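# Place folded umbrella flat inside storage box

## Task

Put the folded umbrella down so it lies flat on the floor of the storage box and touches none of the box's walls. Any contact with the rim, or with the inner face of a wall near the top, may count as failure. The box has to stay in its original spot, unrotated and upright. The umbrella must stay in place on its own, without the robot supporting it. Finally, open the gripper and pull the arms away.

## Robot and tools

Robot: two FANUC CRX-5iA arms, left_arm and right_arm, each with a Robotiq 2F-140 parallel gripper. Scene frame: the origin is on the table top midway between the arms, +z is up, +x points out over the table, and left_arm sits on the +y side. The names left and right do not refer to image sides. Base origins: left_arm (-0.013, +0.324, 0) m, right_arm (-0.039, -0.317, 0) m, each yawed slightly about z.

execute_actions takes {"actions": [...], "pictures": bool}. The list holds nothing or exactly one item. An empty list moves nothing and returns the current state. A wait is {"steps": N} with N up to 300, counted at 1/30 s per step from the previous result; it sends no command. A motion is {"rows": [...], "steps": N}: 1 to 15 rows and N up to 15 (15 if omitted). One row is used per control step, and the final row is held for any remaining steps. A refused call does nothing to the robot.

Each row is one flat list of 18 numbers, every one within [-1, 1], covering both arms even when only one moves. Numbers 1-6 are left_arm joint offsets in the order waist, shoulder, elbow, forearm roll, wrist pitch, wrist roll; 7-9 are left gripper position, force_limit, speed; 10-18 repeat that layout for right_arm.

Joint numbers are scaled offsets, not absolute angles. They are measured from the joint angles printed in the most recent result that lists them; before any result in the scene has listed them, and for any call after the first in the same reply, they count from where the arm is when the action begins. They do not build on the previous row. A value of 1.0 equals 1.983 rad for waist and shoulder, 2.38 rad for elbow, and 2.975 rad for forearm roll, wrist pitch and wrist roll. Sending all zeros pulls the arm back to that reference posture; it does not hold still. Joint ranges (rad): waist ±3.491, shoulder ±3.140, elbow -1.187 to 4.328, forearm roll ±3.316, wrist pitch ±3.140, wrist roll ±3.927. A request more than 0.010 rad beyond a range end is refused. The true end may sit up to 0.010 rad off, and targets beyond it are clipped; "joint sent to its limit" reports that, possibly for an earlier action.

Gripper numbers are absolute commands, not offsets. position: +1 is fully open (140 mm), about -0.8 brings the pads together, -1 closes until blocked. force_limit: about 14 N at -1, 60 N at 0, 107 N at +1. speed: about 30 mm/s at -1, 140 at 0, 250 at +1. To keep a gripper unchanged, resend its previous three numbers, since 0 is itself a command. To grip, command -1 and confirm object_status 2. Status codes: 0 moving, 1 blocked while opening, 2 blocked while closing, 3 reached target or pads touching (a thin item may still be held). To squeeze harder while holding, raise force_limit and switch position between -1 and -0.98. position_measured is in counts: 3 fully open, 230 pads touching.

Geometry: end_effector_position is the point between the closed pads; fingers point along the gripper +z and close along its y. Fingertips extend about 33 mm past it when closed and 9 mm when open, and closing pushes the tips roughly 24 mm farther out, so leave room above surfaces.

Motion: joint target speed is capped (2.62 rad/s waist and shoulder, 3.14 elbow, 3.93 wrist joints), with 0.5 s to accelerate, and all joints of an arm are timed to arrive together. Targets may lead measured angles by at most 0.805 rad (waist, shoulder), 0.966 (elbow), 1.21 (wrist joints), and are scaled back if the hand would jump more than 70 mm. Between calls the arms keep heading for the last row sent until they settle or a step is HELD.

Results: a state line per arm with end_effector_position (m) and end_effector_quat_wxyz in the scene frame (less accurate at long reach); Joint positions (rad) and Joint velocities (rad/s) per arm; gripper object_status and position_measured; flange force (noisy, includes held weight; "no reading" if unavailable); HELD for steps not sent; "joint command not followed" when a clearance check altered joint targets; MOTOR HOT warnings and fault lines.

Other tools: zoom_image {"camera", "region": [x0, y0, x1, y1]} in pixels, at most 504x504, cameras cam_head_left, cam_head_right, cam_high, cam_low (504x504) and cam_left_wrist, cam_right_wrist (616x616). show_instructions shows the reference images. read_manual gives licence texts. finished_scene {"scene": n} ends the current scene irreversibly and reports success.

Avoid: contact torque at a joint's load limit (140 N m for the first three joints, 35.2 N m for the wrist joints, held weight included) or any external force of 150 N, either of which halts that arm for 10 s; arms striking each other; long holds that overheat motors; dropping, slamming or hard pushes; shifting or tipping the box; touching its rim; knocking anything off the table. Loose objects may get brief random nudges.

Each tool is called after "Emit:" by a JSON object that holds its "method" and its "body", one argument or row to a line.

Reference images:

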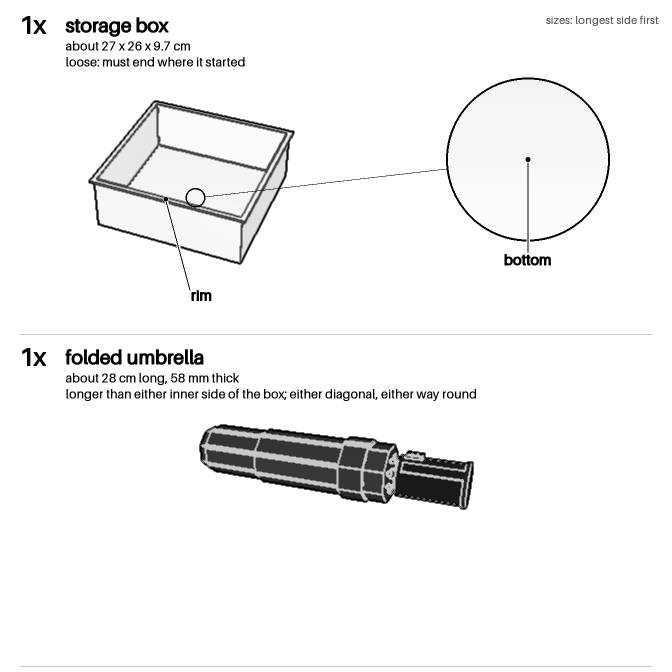

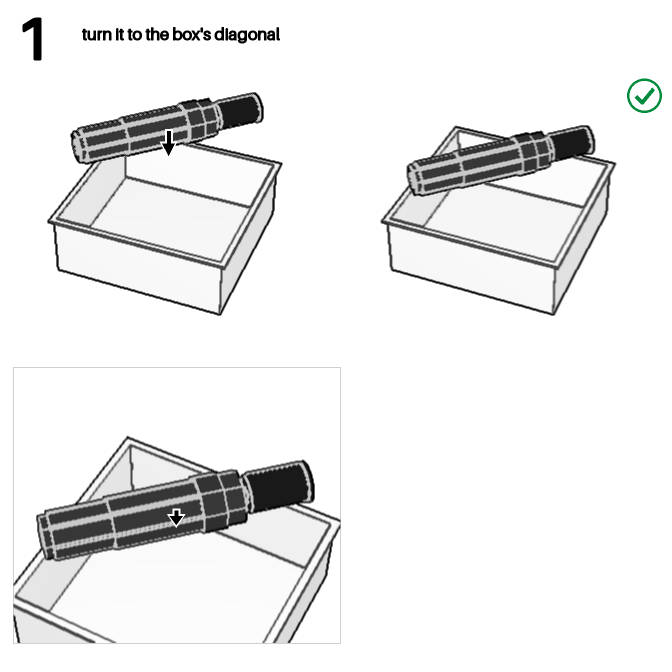

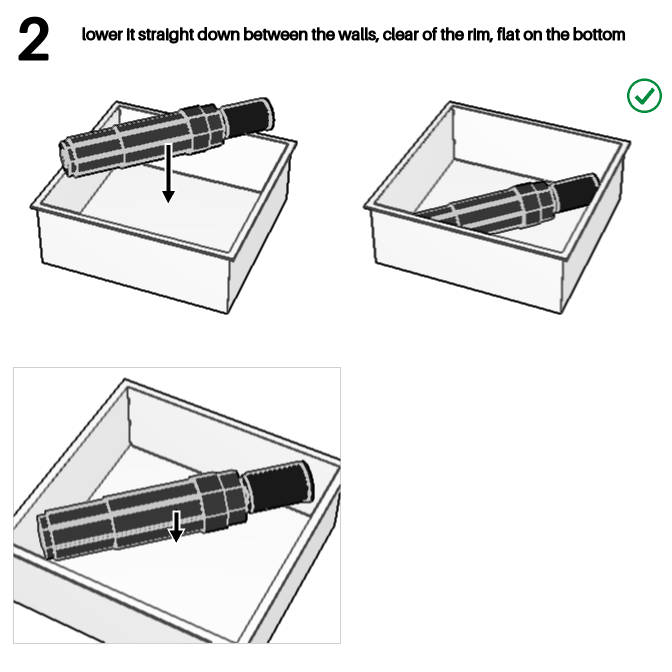

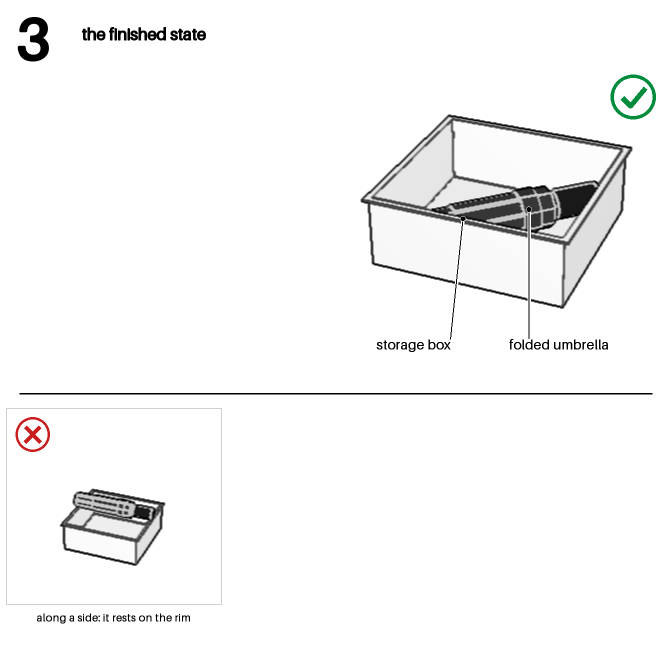

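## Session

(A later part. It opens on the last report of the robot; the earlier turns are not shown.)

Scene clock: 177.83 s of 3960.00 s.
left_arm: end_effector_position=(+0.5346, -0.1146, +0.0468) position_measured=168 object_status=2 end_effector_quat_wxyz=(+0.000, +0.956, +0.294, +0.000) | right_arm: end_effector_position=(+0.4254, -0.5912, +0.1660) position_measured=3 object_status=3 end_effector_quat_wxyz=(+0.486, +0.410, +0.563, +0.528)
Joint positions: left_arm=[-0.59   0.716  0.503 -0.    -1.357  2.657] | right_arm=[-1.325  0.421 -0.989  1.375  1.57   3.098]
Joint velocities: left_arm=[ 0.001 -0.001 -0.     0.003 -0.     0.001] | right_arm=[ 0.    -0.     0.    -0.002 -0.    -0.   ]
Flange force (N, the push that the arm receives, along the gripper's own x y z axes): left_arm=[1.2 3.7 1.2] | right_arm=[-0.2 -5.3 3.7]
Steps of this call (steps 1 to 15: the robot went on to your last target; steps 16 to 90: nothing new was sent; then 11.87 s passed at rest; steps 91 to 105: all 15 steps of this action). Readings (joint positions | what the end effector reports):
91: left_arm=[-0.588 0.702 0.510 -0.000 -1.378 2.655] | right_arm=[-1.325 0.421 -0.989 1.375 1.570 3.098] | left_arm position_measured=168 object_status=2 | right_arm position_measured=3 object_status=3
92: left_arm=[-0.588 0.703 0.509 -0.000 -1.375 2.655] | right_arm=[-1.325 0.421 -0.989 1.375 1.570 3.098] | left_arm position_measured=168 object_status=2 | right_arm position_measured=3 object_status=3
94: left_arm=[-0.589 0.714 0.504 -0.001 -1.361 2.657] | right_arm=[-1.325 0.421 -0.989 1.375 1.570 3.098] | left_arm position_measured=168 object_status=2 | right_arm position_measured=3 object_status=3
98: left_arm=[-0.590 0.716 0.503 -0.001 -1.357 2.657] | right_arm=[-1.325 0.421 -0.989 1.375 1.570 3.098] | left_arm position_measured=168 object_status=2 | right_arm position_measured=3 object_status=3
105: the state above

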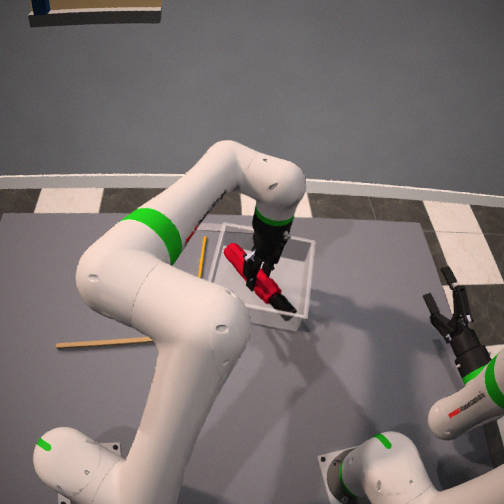

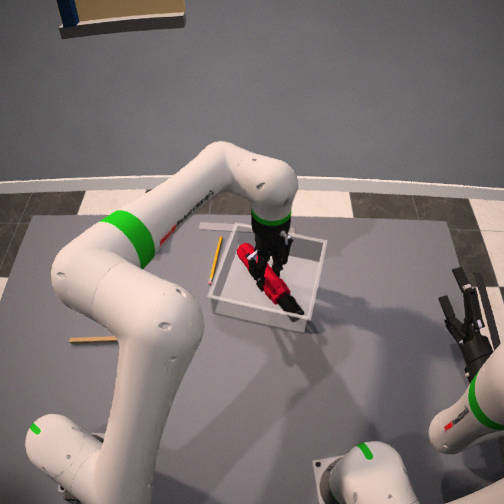

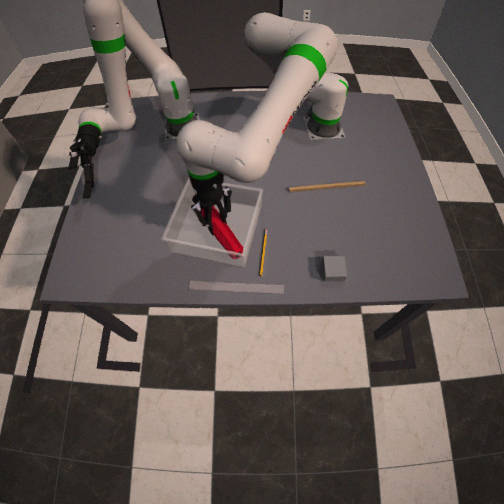

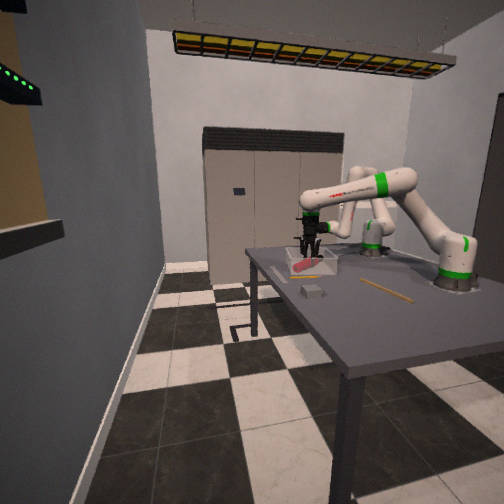

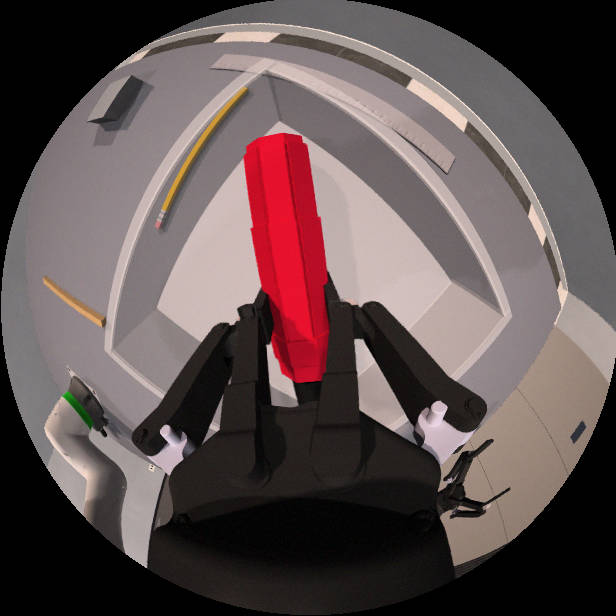

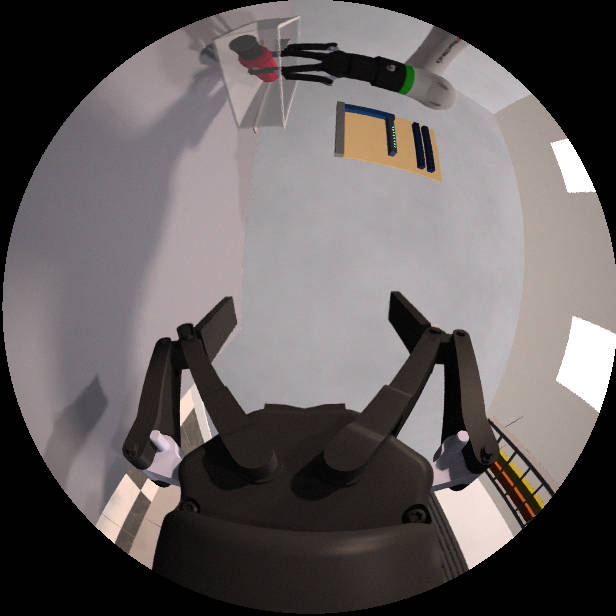

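Emit:
{"method": "execute_actions", "body": {
  "actions": [
    {"rows":[[0.0009,-0.0032,-0.0043,0,0.0013,-0.0066,-1,0,-0.5,0,0,0,0,0,0,1,0,0]],"steps":15}
  ]
}}

Emit:
{"method": "zoom_image", "body": {
  "camera": "cam_left_wrist",
  "region": [180, 60, 400, 260]
}}

Emit:
{"method": "zoom_image", "body": {
  "camera": "cam_head_right",
  "region": [260, 275, 330, 345]
}}

Emit:
{"method": "zoom_image", "body": {
  "camera": "cam_right_wrist",
  "region": [200, 0, 320, 140]
}}

Scene clock: 192.83 s of 3960.00 s.
left_arm: end_effector_position=(+0.5333, -0.1125, +0.0468) position_measured=168 object_status=2 end_effector_quat_wxyz=(+0.000, +0.958, +0.286, +0.000) | right_arm: end_effector_position=(+0.4254, -0.5912, +0.1660) position_measured=3 object_status=3 end_effector_quat_wxyz=(+0.486, +0.410, +0.563, +0.528)
Joint positions: left_arm=[-0.588  0.71   0.492 -0.    -1.353  2.637] | right_arm=[-1.325  0.421 -0.989  1.375  1.57   3.098]
Joint velocities: left_arm=[-0.     0.    -0.    -0.001 -0.     0.001] | right_arm=[ 0.001  0.    -0.     0.     0.001 -0.   ]
Flange force (N, the push that the arm receives, along the gripper's own x y z axes): left_arm=[1.2 4.3 1.1] | right_arm=[-0.5 -5.4 -0.4]
Steps of this call (steps 1 to 15: the robot went on to your last target; steps 16 to 90: nothing new was sent; then 11.50 s passed at rest; steps 91 to 105: all 15 steps of this action). Readings (joint positions | what the end effector reports):
91: left_arm=[-0.590 0.716 0.503 -0.000 -1.357 2.657] | right_arm=[-1.325 0.421 -0.989 1.375 1.570 3.098] | left_arm position_measured=168 object_status=2 | right_arm position_measured=3 object_status=3
92: left_arm=[-0.590 0.715 0.501 -0.000 -1.356 2.655] | right_arm=[-1.325 0.421 -0.989 1.375 1.570 3.098] | left_arm position_measured=168 object_status=2 | right_arm position_measured=3 object_status=3
94: left_arm=[-0.589 0.711 0.494 -0.000 -1.354 2.641] | right_arm=[-1.325 0.421 -0.989 1.375 1.570 3.098] | left_arm position_measured=168 object_status=2 | right_arm position_measured=3 object_status=3
98: left_arm=[-0.588 0.710 0.492 -0.000 -1.353 2.638] | right_arm=[-1.325 0.421 -0.989 1.375 1.570 3.098] | left_arm position_measured=168 object_status=2 | right_arm position_measured=3 object_status=3
105: the state above

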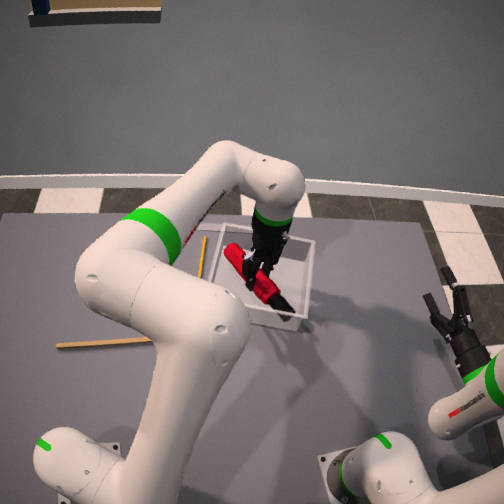

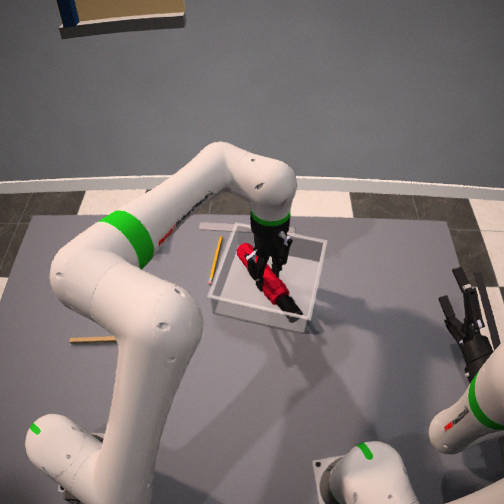

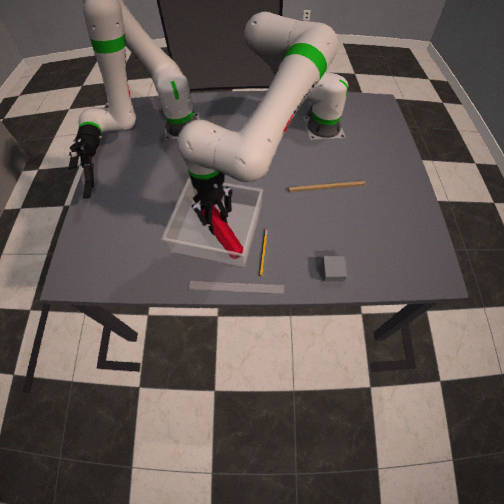

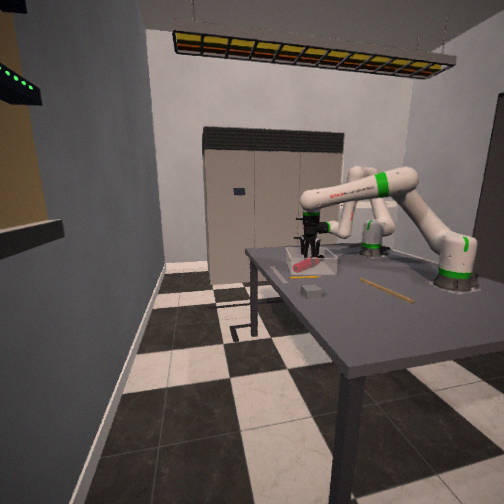

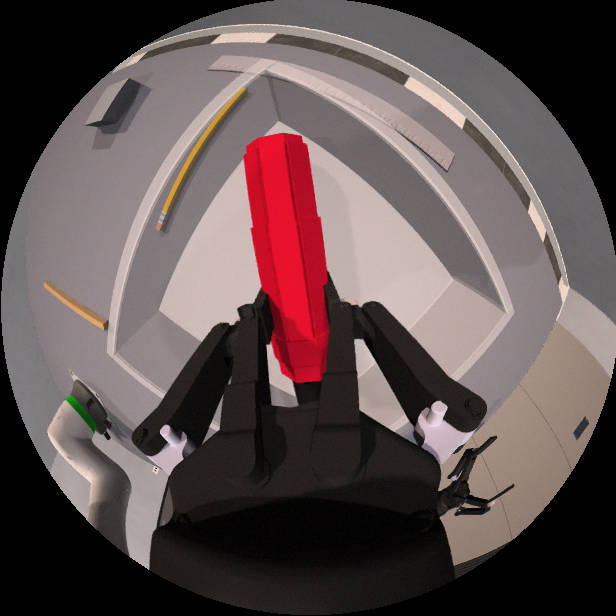

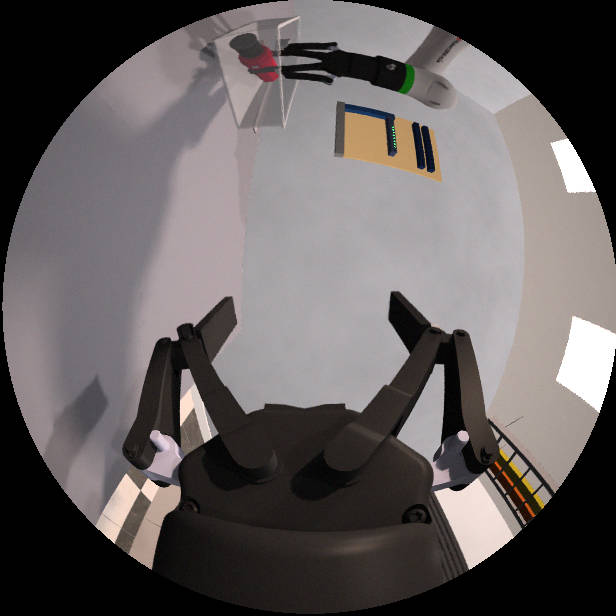

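Region (180, 60, 400, 260) of cam_left_wrist's 616x616 image, scaled by 2.291, with more detail than that image has; it fills the top 458 rows of this view, and the rest is white.

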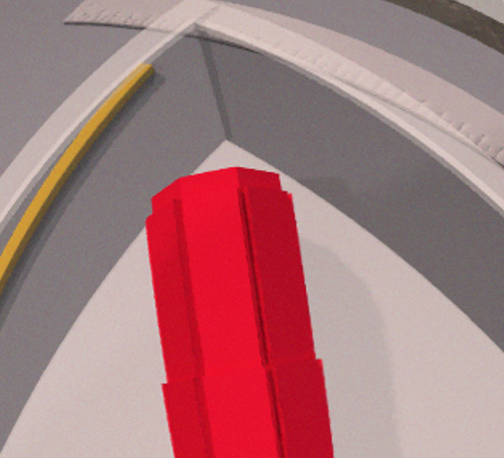

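Region (260, 275, 330, 345) of cam_head_right's 504x504 image, scaled by 7.200, with more detail than that image has.

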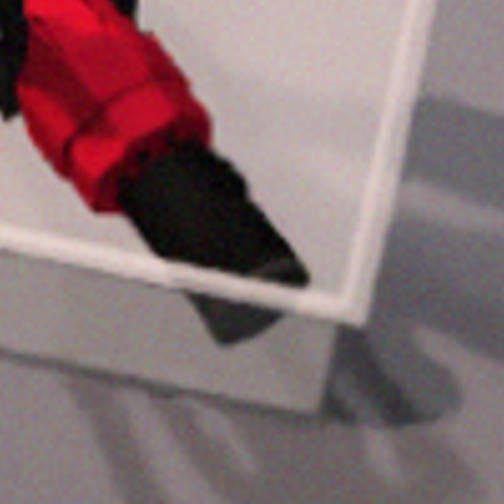

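Region (200, 0, 320, 140) of cam_right_wrist's 616x616 image, scaled by 3.600, with more detail than that image has; it fills the left 432 columns of this view, and the rest is white.

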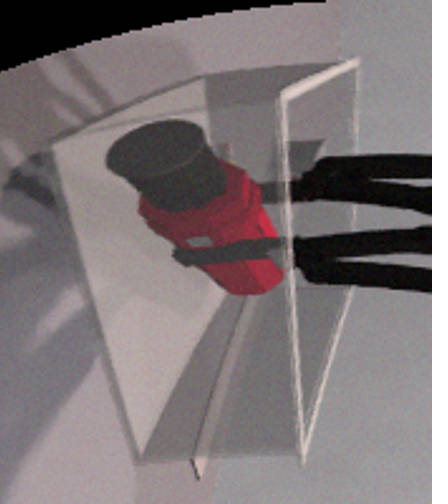

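Emit:
{"method": "execute_actions", "body": {
  "actions": [
    {"rows":[[0,0.0012,-0.0024,0,0.0027,0,-1,0,-0.5,0,0,0,0,0,0,1,0,0]],"steps":12}
  ],
  "pictures": false
}}

Scene clock: 198.30 s of 3960.00 s.
left_arm: end_effector_position=(+0.5333, -0.1126, +0.0429) position_measured=168 object_status=2 end_effector_quat_wxyz=(+0.000, +0.958, +0.286, +0.000) | right_arm: end_effector_position=(+0.4254, -0.5912, +0.1660) position_measured=3 object_status=3 end_effector_quat_wxyz=(+0.486, +0.410, +0.563, +0.528)
Joint positions: left_arm=[-0.588  0.712  0.487 -0.    -1.345  2.637] | right_arm=[-1.325  0.421 -0.989  1.375  1.57   3.098]
Joint velocities: left_arm=[-0.     0.    -0.001 -0.001  0.    -0.001] | right_arm=[ 0.    -0.001  0.     0.001  0.001 -0.001]
Flange force (N, the push that the arm receives, along the gripper's own x y z axes): left_arm=[0.7 2.3 -42.5] | right_arm=[-0.5 -5.2 0.9]
Steps of this call (steps 1 to 15: the robot went on to your last target; steps 16 to 90: nothing new was sent; then 2.07 s passed at rest; steps 91 to 102: all 12 steps of this action). Readings (joint positions | what the end effector reports):
91: left_arm=[-0.588 0.710 0.492 -0.000 -1.353 2.637] | right_arm=[-1.325 0.421 -0.989 1.375 1.570 3.098] | left_arm position_measured=168 object_status=2 | right_arm position_measured=3 object_status=3
92: left_arm=[-0.588 0.710 0.491 -0.000 -1.351 2.637] | right_arm=[-1.325 0.421 -0.989 1.375 1.570 3.098] | left_arm position_measured=168 object_status=2 | right_arm position_measured=3 object_status=3
94: left_arm=[-0.588 0.711 0.488 -0.000 -1.346 2.637] | right_arm=[-1.325 0.421 -0.989 1.375 1.570 3.098] | left_arm position_measured=168 object_status=2 | right_arm position_measured=3 object_status=3
98: left_arm=[-0.588 0.712 0.487 -0.000 -1.345 2.637] | right_arm=[-1.325 0.421 -0.989 1.375 1.570 3.098] | left_arm position_measured=168 object_status=2 | right_arm position_measured=3 object_status=3
102: the state above

Contact. Ease up 2.5 mm and open partially.

Emit:
{"method": "execute_actions", "body": {
  "actions": [
    {"rows":[[0,-0.0008,0.0015,0,-0.0017,0,-1,0,-0.5,0,0,0,0,0,0,1,0,0],[0,-0.0008,0.0015,0,-0.0017,0,-1,0,-0.5,0,0,0,0,0,0,1,0,0],[0,-0.0008,0.0015,0,-0.0017,0,-1,0,-0.5,0,0,0,0,0,0,1,0,0],[0,-0.0008,0.0015,0,-0.0017,0,0.3,0,-0.3,0,0,0,0,0,0,1,0,0]],"steps":15}
  ],
  "pictures": false
}}

Emit:
{"method": "execute_actions", "body": {
  "actions": [
    {"steps":10}
  ]
}}

Scene clock: 204.23 s of 3960.00 s.
left_arm: end_effector_position=(+0.5334, -0.1125, +0.0454) position_measured=109 object_status=0 end_effector_quat_wxyz=(+0.000, +0.958, +0.286, +0.000) | right_arm: end_effector_position=(+0.4254, -0.5912, +0.1660) position_measured=3 object_status=3 end_effector_quat_wxyz=(+0.486, +0.410, +0.563, +0.528)
Joint positions: left_arm=[-0.588  0.71   0.49  -0.001 -1.35   2.637] | right_arm=[-1.325  0.421 -0.989  1.375  1.57   3.098]
Joint velocities: left_arm=[-0.001 -0.001  0.     0.003 -0.     0.001] | right_arm=[ 0.001  0.    -0.     0.001 -0.    -0.001]
Flange force (N, the push that the arm receives, along the gripper's own x y z axes): left_arm=[1.1 5.3 -1.1] | right_arm=[0.5 -5.4 1.0]
Steps of this call (steps 1 to 15: the robot went on to your last target; steps 16 to 90: nothing new was sent; then 2.43 s passed at rest; steps 91 to 105: all 15 steps of this action). Readings (joint positions | what the end effector reports):
91: left_arm=[-0.588 0.712 0.487 -0.000 -1.345 2.637] | right_arm=[-1.325 0.421 -0.989 1.375 1.570 3.098] | left_arm position_measured=168 object_status=2 | right_arm position_measured=3 object_status=3
92: left_arm=[-0.588 0.712 0.487 -0.000 -1.346 2.637] | right_arm=[-1.325 0.421 -0.989 1.375 1.570 3.098] | left_arm position_measured=168 object_status=2 | right_arm position_measured=3 object_status=3
94: left_arm=[-0.588 0.711 0.489 -0.001 -1.349 2.637] | right_arm=[-1.325 0.421 -0.989 1.375 1.570 3.098] | left_arm position_measured=168 object_status=0 | right_arm position_measured=3 object_status=3
98: left_arm=[-0.588 0.711 0.490 -0.001 -1.350 2.637] | right_arm=[-1.325 0.421 -0.989 1.375 1.570 3.098] | left_arm position_measured=149 object_status=0 | right_arm position_measured=3 object_status=3
105: the state above

Scene clock: 204.57 s of 3960.00 s.
left_arm: end_effector_position=(+0.5333, -0.1126, +0.0455) position_measured=91 object_status=3 end_effector_quat_wxyz=(+0.000, +0.958, +0.286, +0.000) | right_arm: end_effector_position=(+0.4254, -0.5912, +0.1660) position_measured=3 object_status=3 end_effector_quat_wxyz=(+0.486, +0.410, +0.563, +0.528)
Joint positions: left_arm=[-0.588  0.71   0.49  -0.    -1.35   2.637] | right_arm=[-1.325  0.421 -0.989  1.375  1.57   3.098]
Joint velocities: left_arm=[-0.001 -0.     0.    -0.002 -0.    -0.   ] | right_arm=[-0.    -0.001  0.001 -0.002 -0.001  0.   ]
Flange force (N, the push that the arm receives, along the gripper's own x y z axes): left_arm=[0.5 2.6 -1.0] | right_arm=[0.8 -5.1 1.2]
Steps of this call (steps 1 to 10: the robot went on to your last target). Readings (joint positions | what the end effector reports):
1: left_arm=[-0.588 0.710 0.490 -0.001 -1.350 2.637] | right_arm=[-1.325 0.421 -0.989 1.375 1.570 3.098] | left_arm position_measured=103 object_status=0 | right_arm position_measured=3 object_status=3
2: left_arm=[-0.588 0.710 0.490 -0.000 -1.350 2.637] | right_arm=[-1.325 0.421 -0.989 1.375 1.570 3.098] | left_arm position_measured=97 object_status=0 | right_arm position_measured=3 object_status=3
4: left_arm=[-0.588 0.710 0.490 -0.000 -1.350 2.637] | right_arm=[-1.325 0.421 -0.989 1.375 1.570 3.098] | left_arm position_measured=91 object_status=0 | right_arm position_measured=3 object_status=3
8: left_arm=[-0.588 0.710 0.490 -0.000 -1.350 2.637] | right_arm=[-1.325 0.421 -0.989 1.375 1.570 3.098] | left_arm position_measured=91 object_status=0 | right_arm position_measured=3 object_status=3
10: the state above

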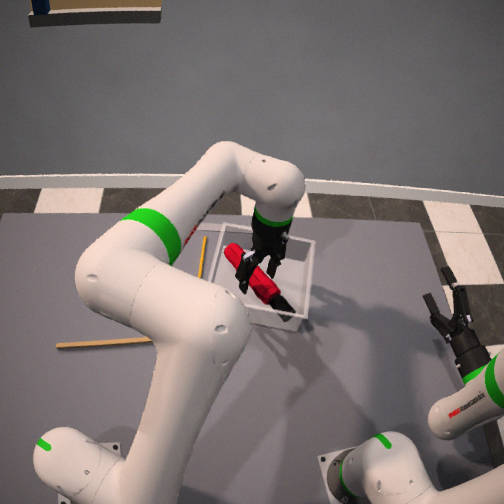

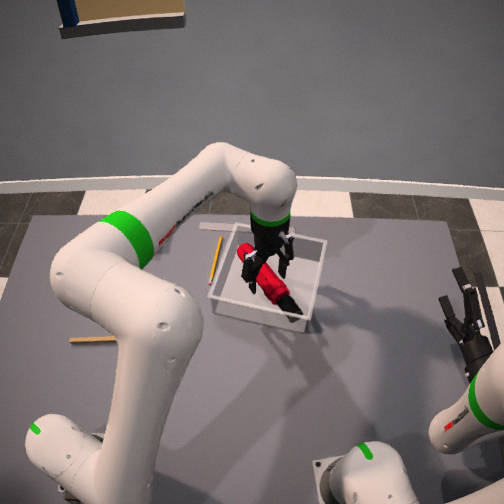

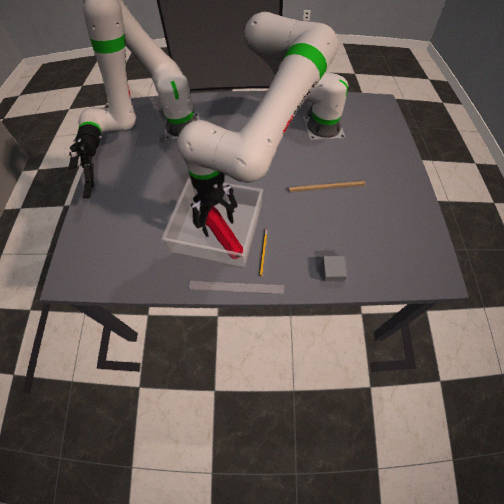

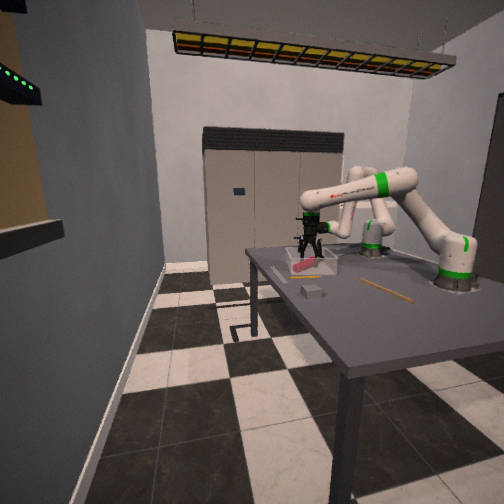

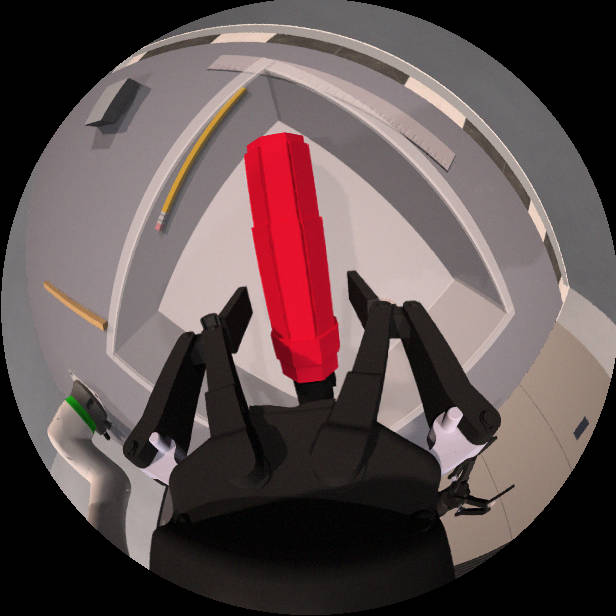

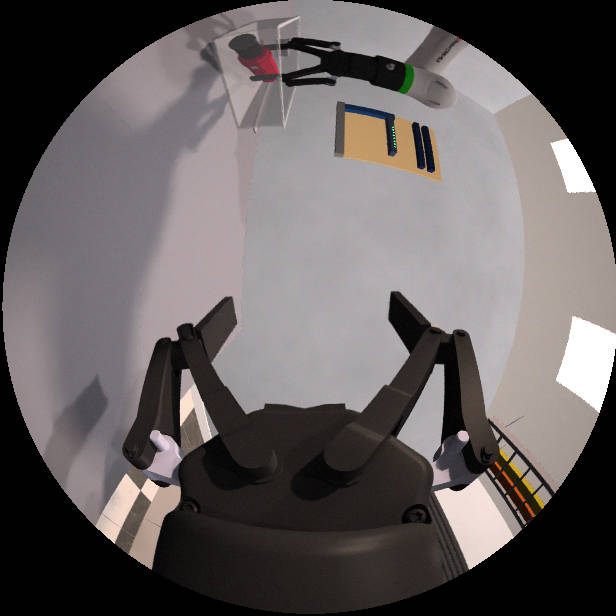

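Emit:
{"method": "execute_actions", "body": {
  "actions": [
    {"rows":[[0,-0.008,0.115,0,-0.102,0,0.3,0,-0.3,0,0,0,0,0,0,1,0,0]],"steps":15}
  ],
  "pictures": false
}}

Emit:
{"method": "execute_actions", "body": {
  "actions": [
    {"rows":[[0.12,-0.12,-0.1,0,0,0,0.3,0,-0.3,0,0,0,0,0,0,1,0,0]],"steps":15}
  ]
}}

Emit:
{"method": "zoom_image", "body": {
  "camera": "cam_high",
  "region": [140, 150, 290, 280]
}}

Emit:
{"method": "zoom_image", "body": {
  "camera": "cam_head_right",
  "region": [190, 200, 340, 350]
}}

Scene clock: 209.23 s of 3960.00 s.
left_arm: end_effector_position=(+0.5328, -0.1124, +0.1730) position_measured=91 object_status=3 end_effector_quat_wxyz=(-0.005, +0.958, +0.286, -0.005) | right_arm: end_effector_position=(+0.4254, -0.5912, +0.1660) position_measured=3 object_status=3 end_effector_quat_wxyz=(+0.486, +0.410, +0.563, +0.528)
Joint positions: left_arm=[-0.588  0.694  0.763 -0.    -1.652  2.637] | right_arm=[-1.325  0.421 -0.989  1.375  1.57   3.098]
Joint velocities: left_arm=[-0.001 -0.001  0.042 -0.    -0.052 -0.   ] | right_arm=[ 0.     0.001 -0.    -0.     0.001  0.   ]
Flange force (N, the push that the arm receives, along the gripper's own x y z axes): left_arm=[-0.3 -1.0 -20.6] | right_arm=[-0.8 -4.7 0.5]
Steps of this call (steps 1 to 15: the robot went on to your last target; steps 16 to 90: nothing new was sent; then 1.17 s passed at rest; steps 91 to 105: all 15 steps of this action). Readings (joint positions | what the end effector reports):
91: left_arm=[-0.588 0.710 0.490 -0.000 -1.350 2.637] | right_arm=[-1.325 0.421 -0.989 1.375 1.570 3.098] | left_arm position_measured=91 object_status=3 | right_arm position_measured=3 object_status=3
92: left_arm=[-0.588 0.710 0.493 -0.000 -1.353 2.637] | right_arm=[-1.325 0.421 -0.989 1.375 1.570 3.098] | left_arm position_measured=91 object_status=3 | right_arm position_measured=3 object_status=3
94: left_arm=[-0.588 0.709 0.518 -0.000 -1.381 2.637] | right_arm=[-1.325 0.421 -0.989 1.375 1.570 3.098] | left_arm position_measured=91 object_status=3 | right_arm position_measured=3 object_status=3
98: left_arm=[-0.588 0.702 0.632 -0.000 -1.506 2.637] | right_arm=[-1.325 0.421 -0.989 1.375 1.570 3.098] | left_arm position_measured=91 object_status=3 | right_arm position_measured=3 object_status=3
105: the state above

Scene clock: 209.73 s of 3960.00 s.
left_arm: end_effector_position=(+0.5418, +0.0433, +0.2246) position_measured=91 object_status=3 end_effector_quat_wxyz=(-0.004, +0.919, +0.394, -0.005) | right_arm: end_effector_position=(+0.4254, -0.5912, +0.1660) position_measured=3 object_status=3 end_effector_quat_wxyz=(+0.486, +0.410, +0.563, +0.528)
Joint positions: left_arm=[-0.359  0.465  0.534 -0.    -1.652  2.637] | right_arm=[-1.325  0.421 -0.989  1.375  1.57   3.098]
Joint velocities: left_arm=[ 0.25  -0.249 -0.254 -0.     0.002 -0.   ] | right_arm=[-0.001 -0.     0.     0.    -0.     0.001]
Flange force (N, the push that the arm receives, along the gripper's own x y z axes): left_arm=[10.0 -25.6 -5.5] | right_arm=[-0.7 -5.5 0.9]
Steps of this call (steps 1 to 15: all 15 steps of this action). Readings (joint positions | what the end effector reports):
1: left_arm=[-0.588 0.694 0.763 -0.000 -1.653 2.637] | right_arm=[-1.325 0.421 -0.989 1.375 1.570 3.098] | left_arm position_measured=91 object_status=3 | right_arm position_measured=3 object_status=3
2: left_arm=[-0.586 0.692 0.762 -0.000 -1.653 2.637] | right_arm=[-1.325 0.421 -0.989 1.375 1.570 3.098] | left_arm position_measured=91 object_status=3 | right_arm position_measured=3 object_status=3
4: left_arm=[-0.565 0.672 0.743 -0.000 -1.653 2.637] | right_arm=[-1.325 0.421 -0.989 1.375 1.570 3.098] | left_arm position_measured=91 object_status=3 | right_arm position_measured=3 object_status=3
8: left_arm=[-0.483 0.590 0.660 -0.000 -1.653 2.637] | right_arm=[-1.325 0.421 -0.989 1.375 1.570 3.098] | left_arm position_measured=91 object_status=3 | right_arm position_measured=3 object_status=3
15: the state above

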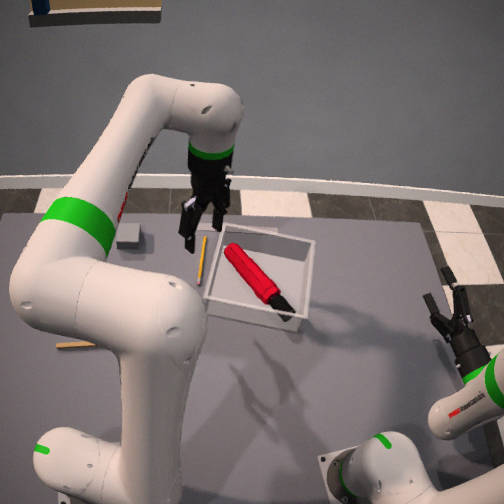

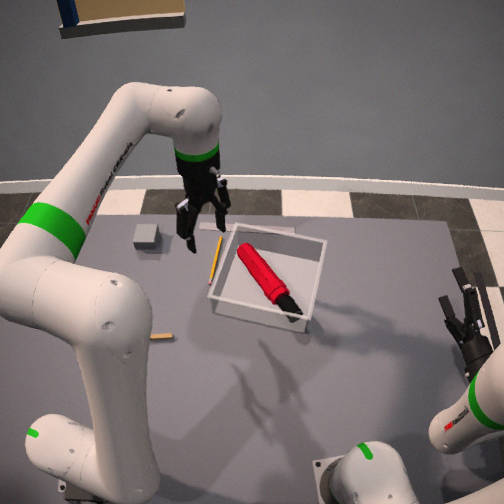

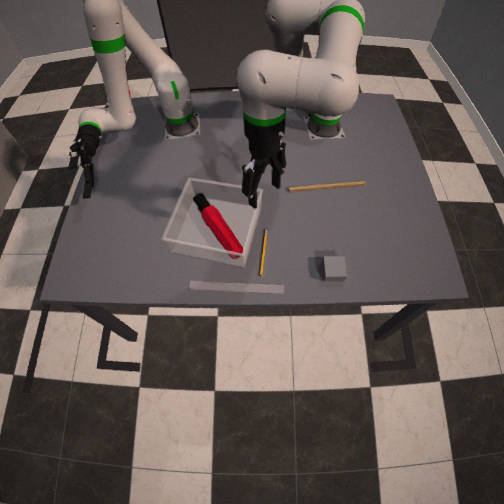

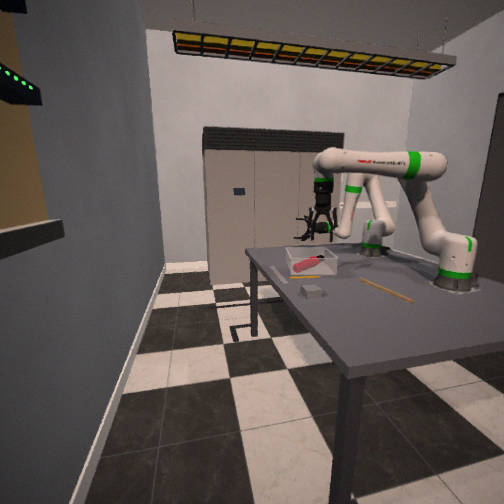

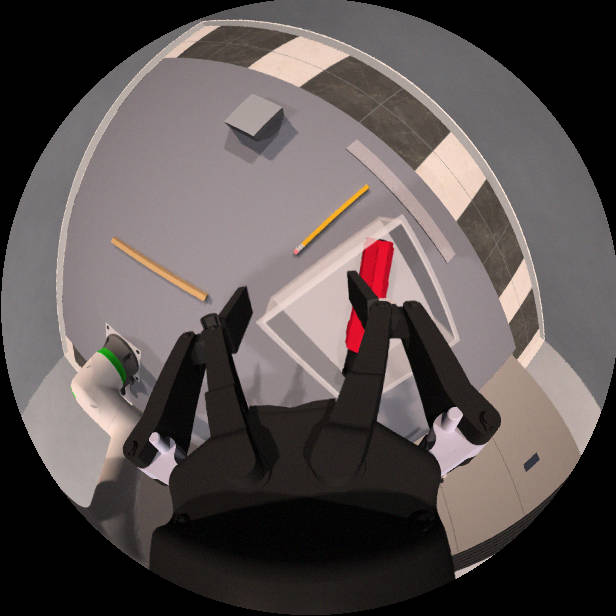

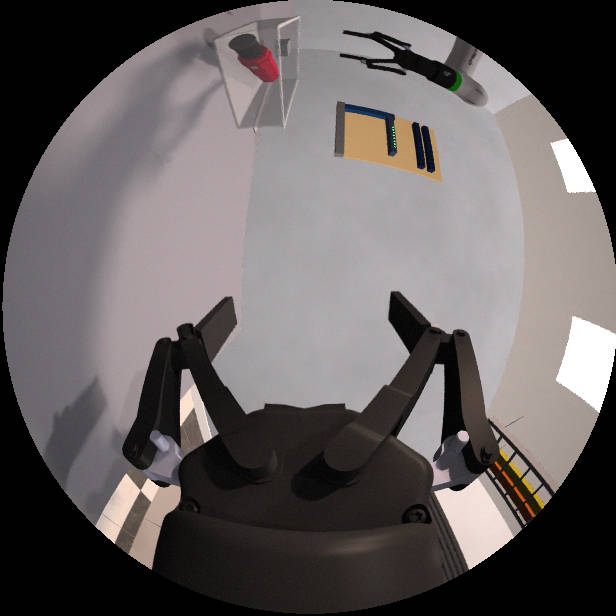

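Region (140, 150, 290, 280) of cam_high's 504x504 image, scaled by 3.360, with more detail than that image has; it fills the top 437 rows of this view, and the rest is white.

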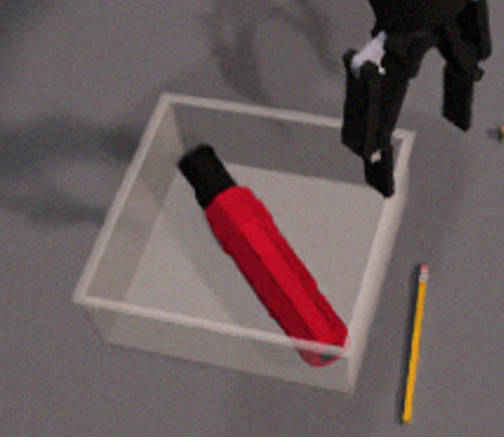

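Region (190, 200, 340, 350) of cam_head_right's 504x504 image, scaled by 3.360, with more detail than that image has.

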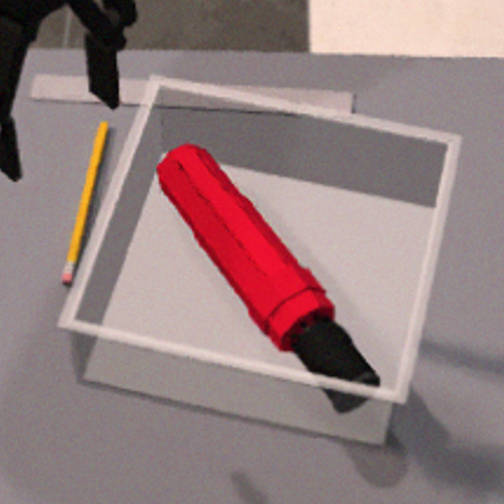

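Emit:
{"method": "finished_scene", "body": {
  "scene": 1
}}

The scene is finished: the task was done.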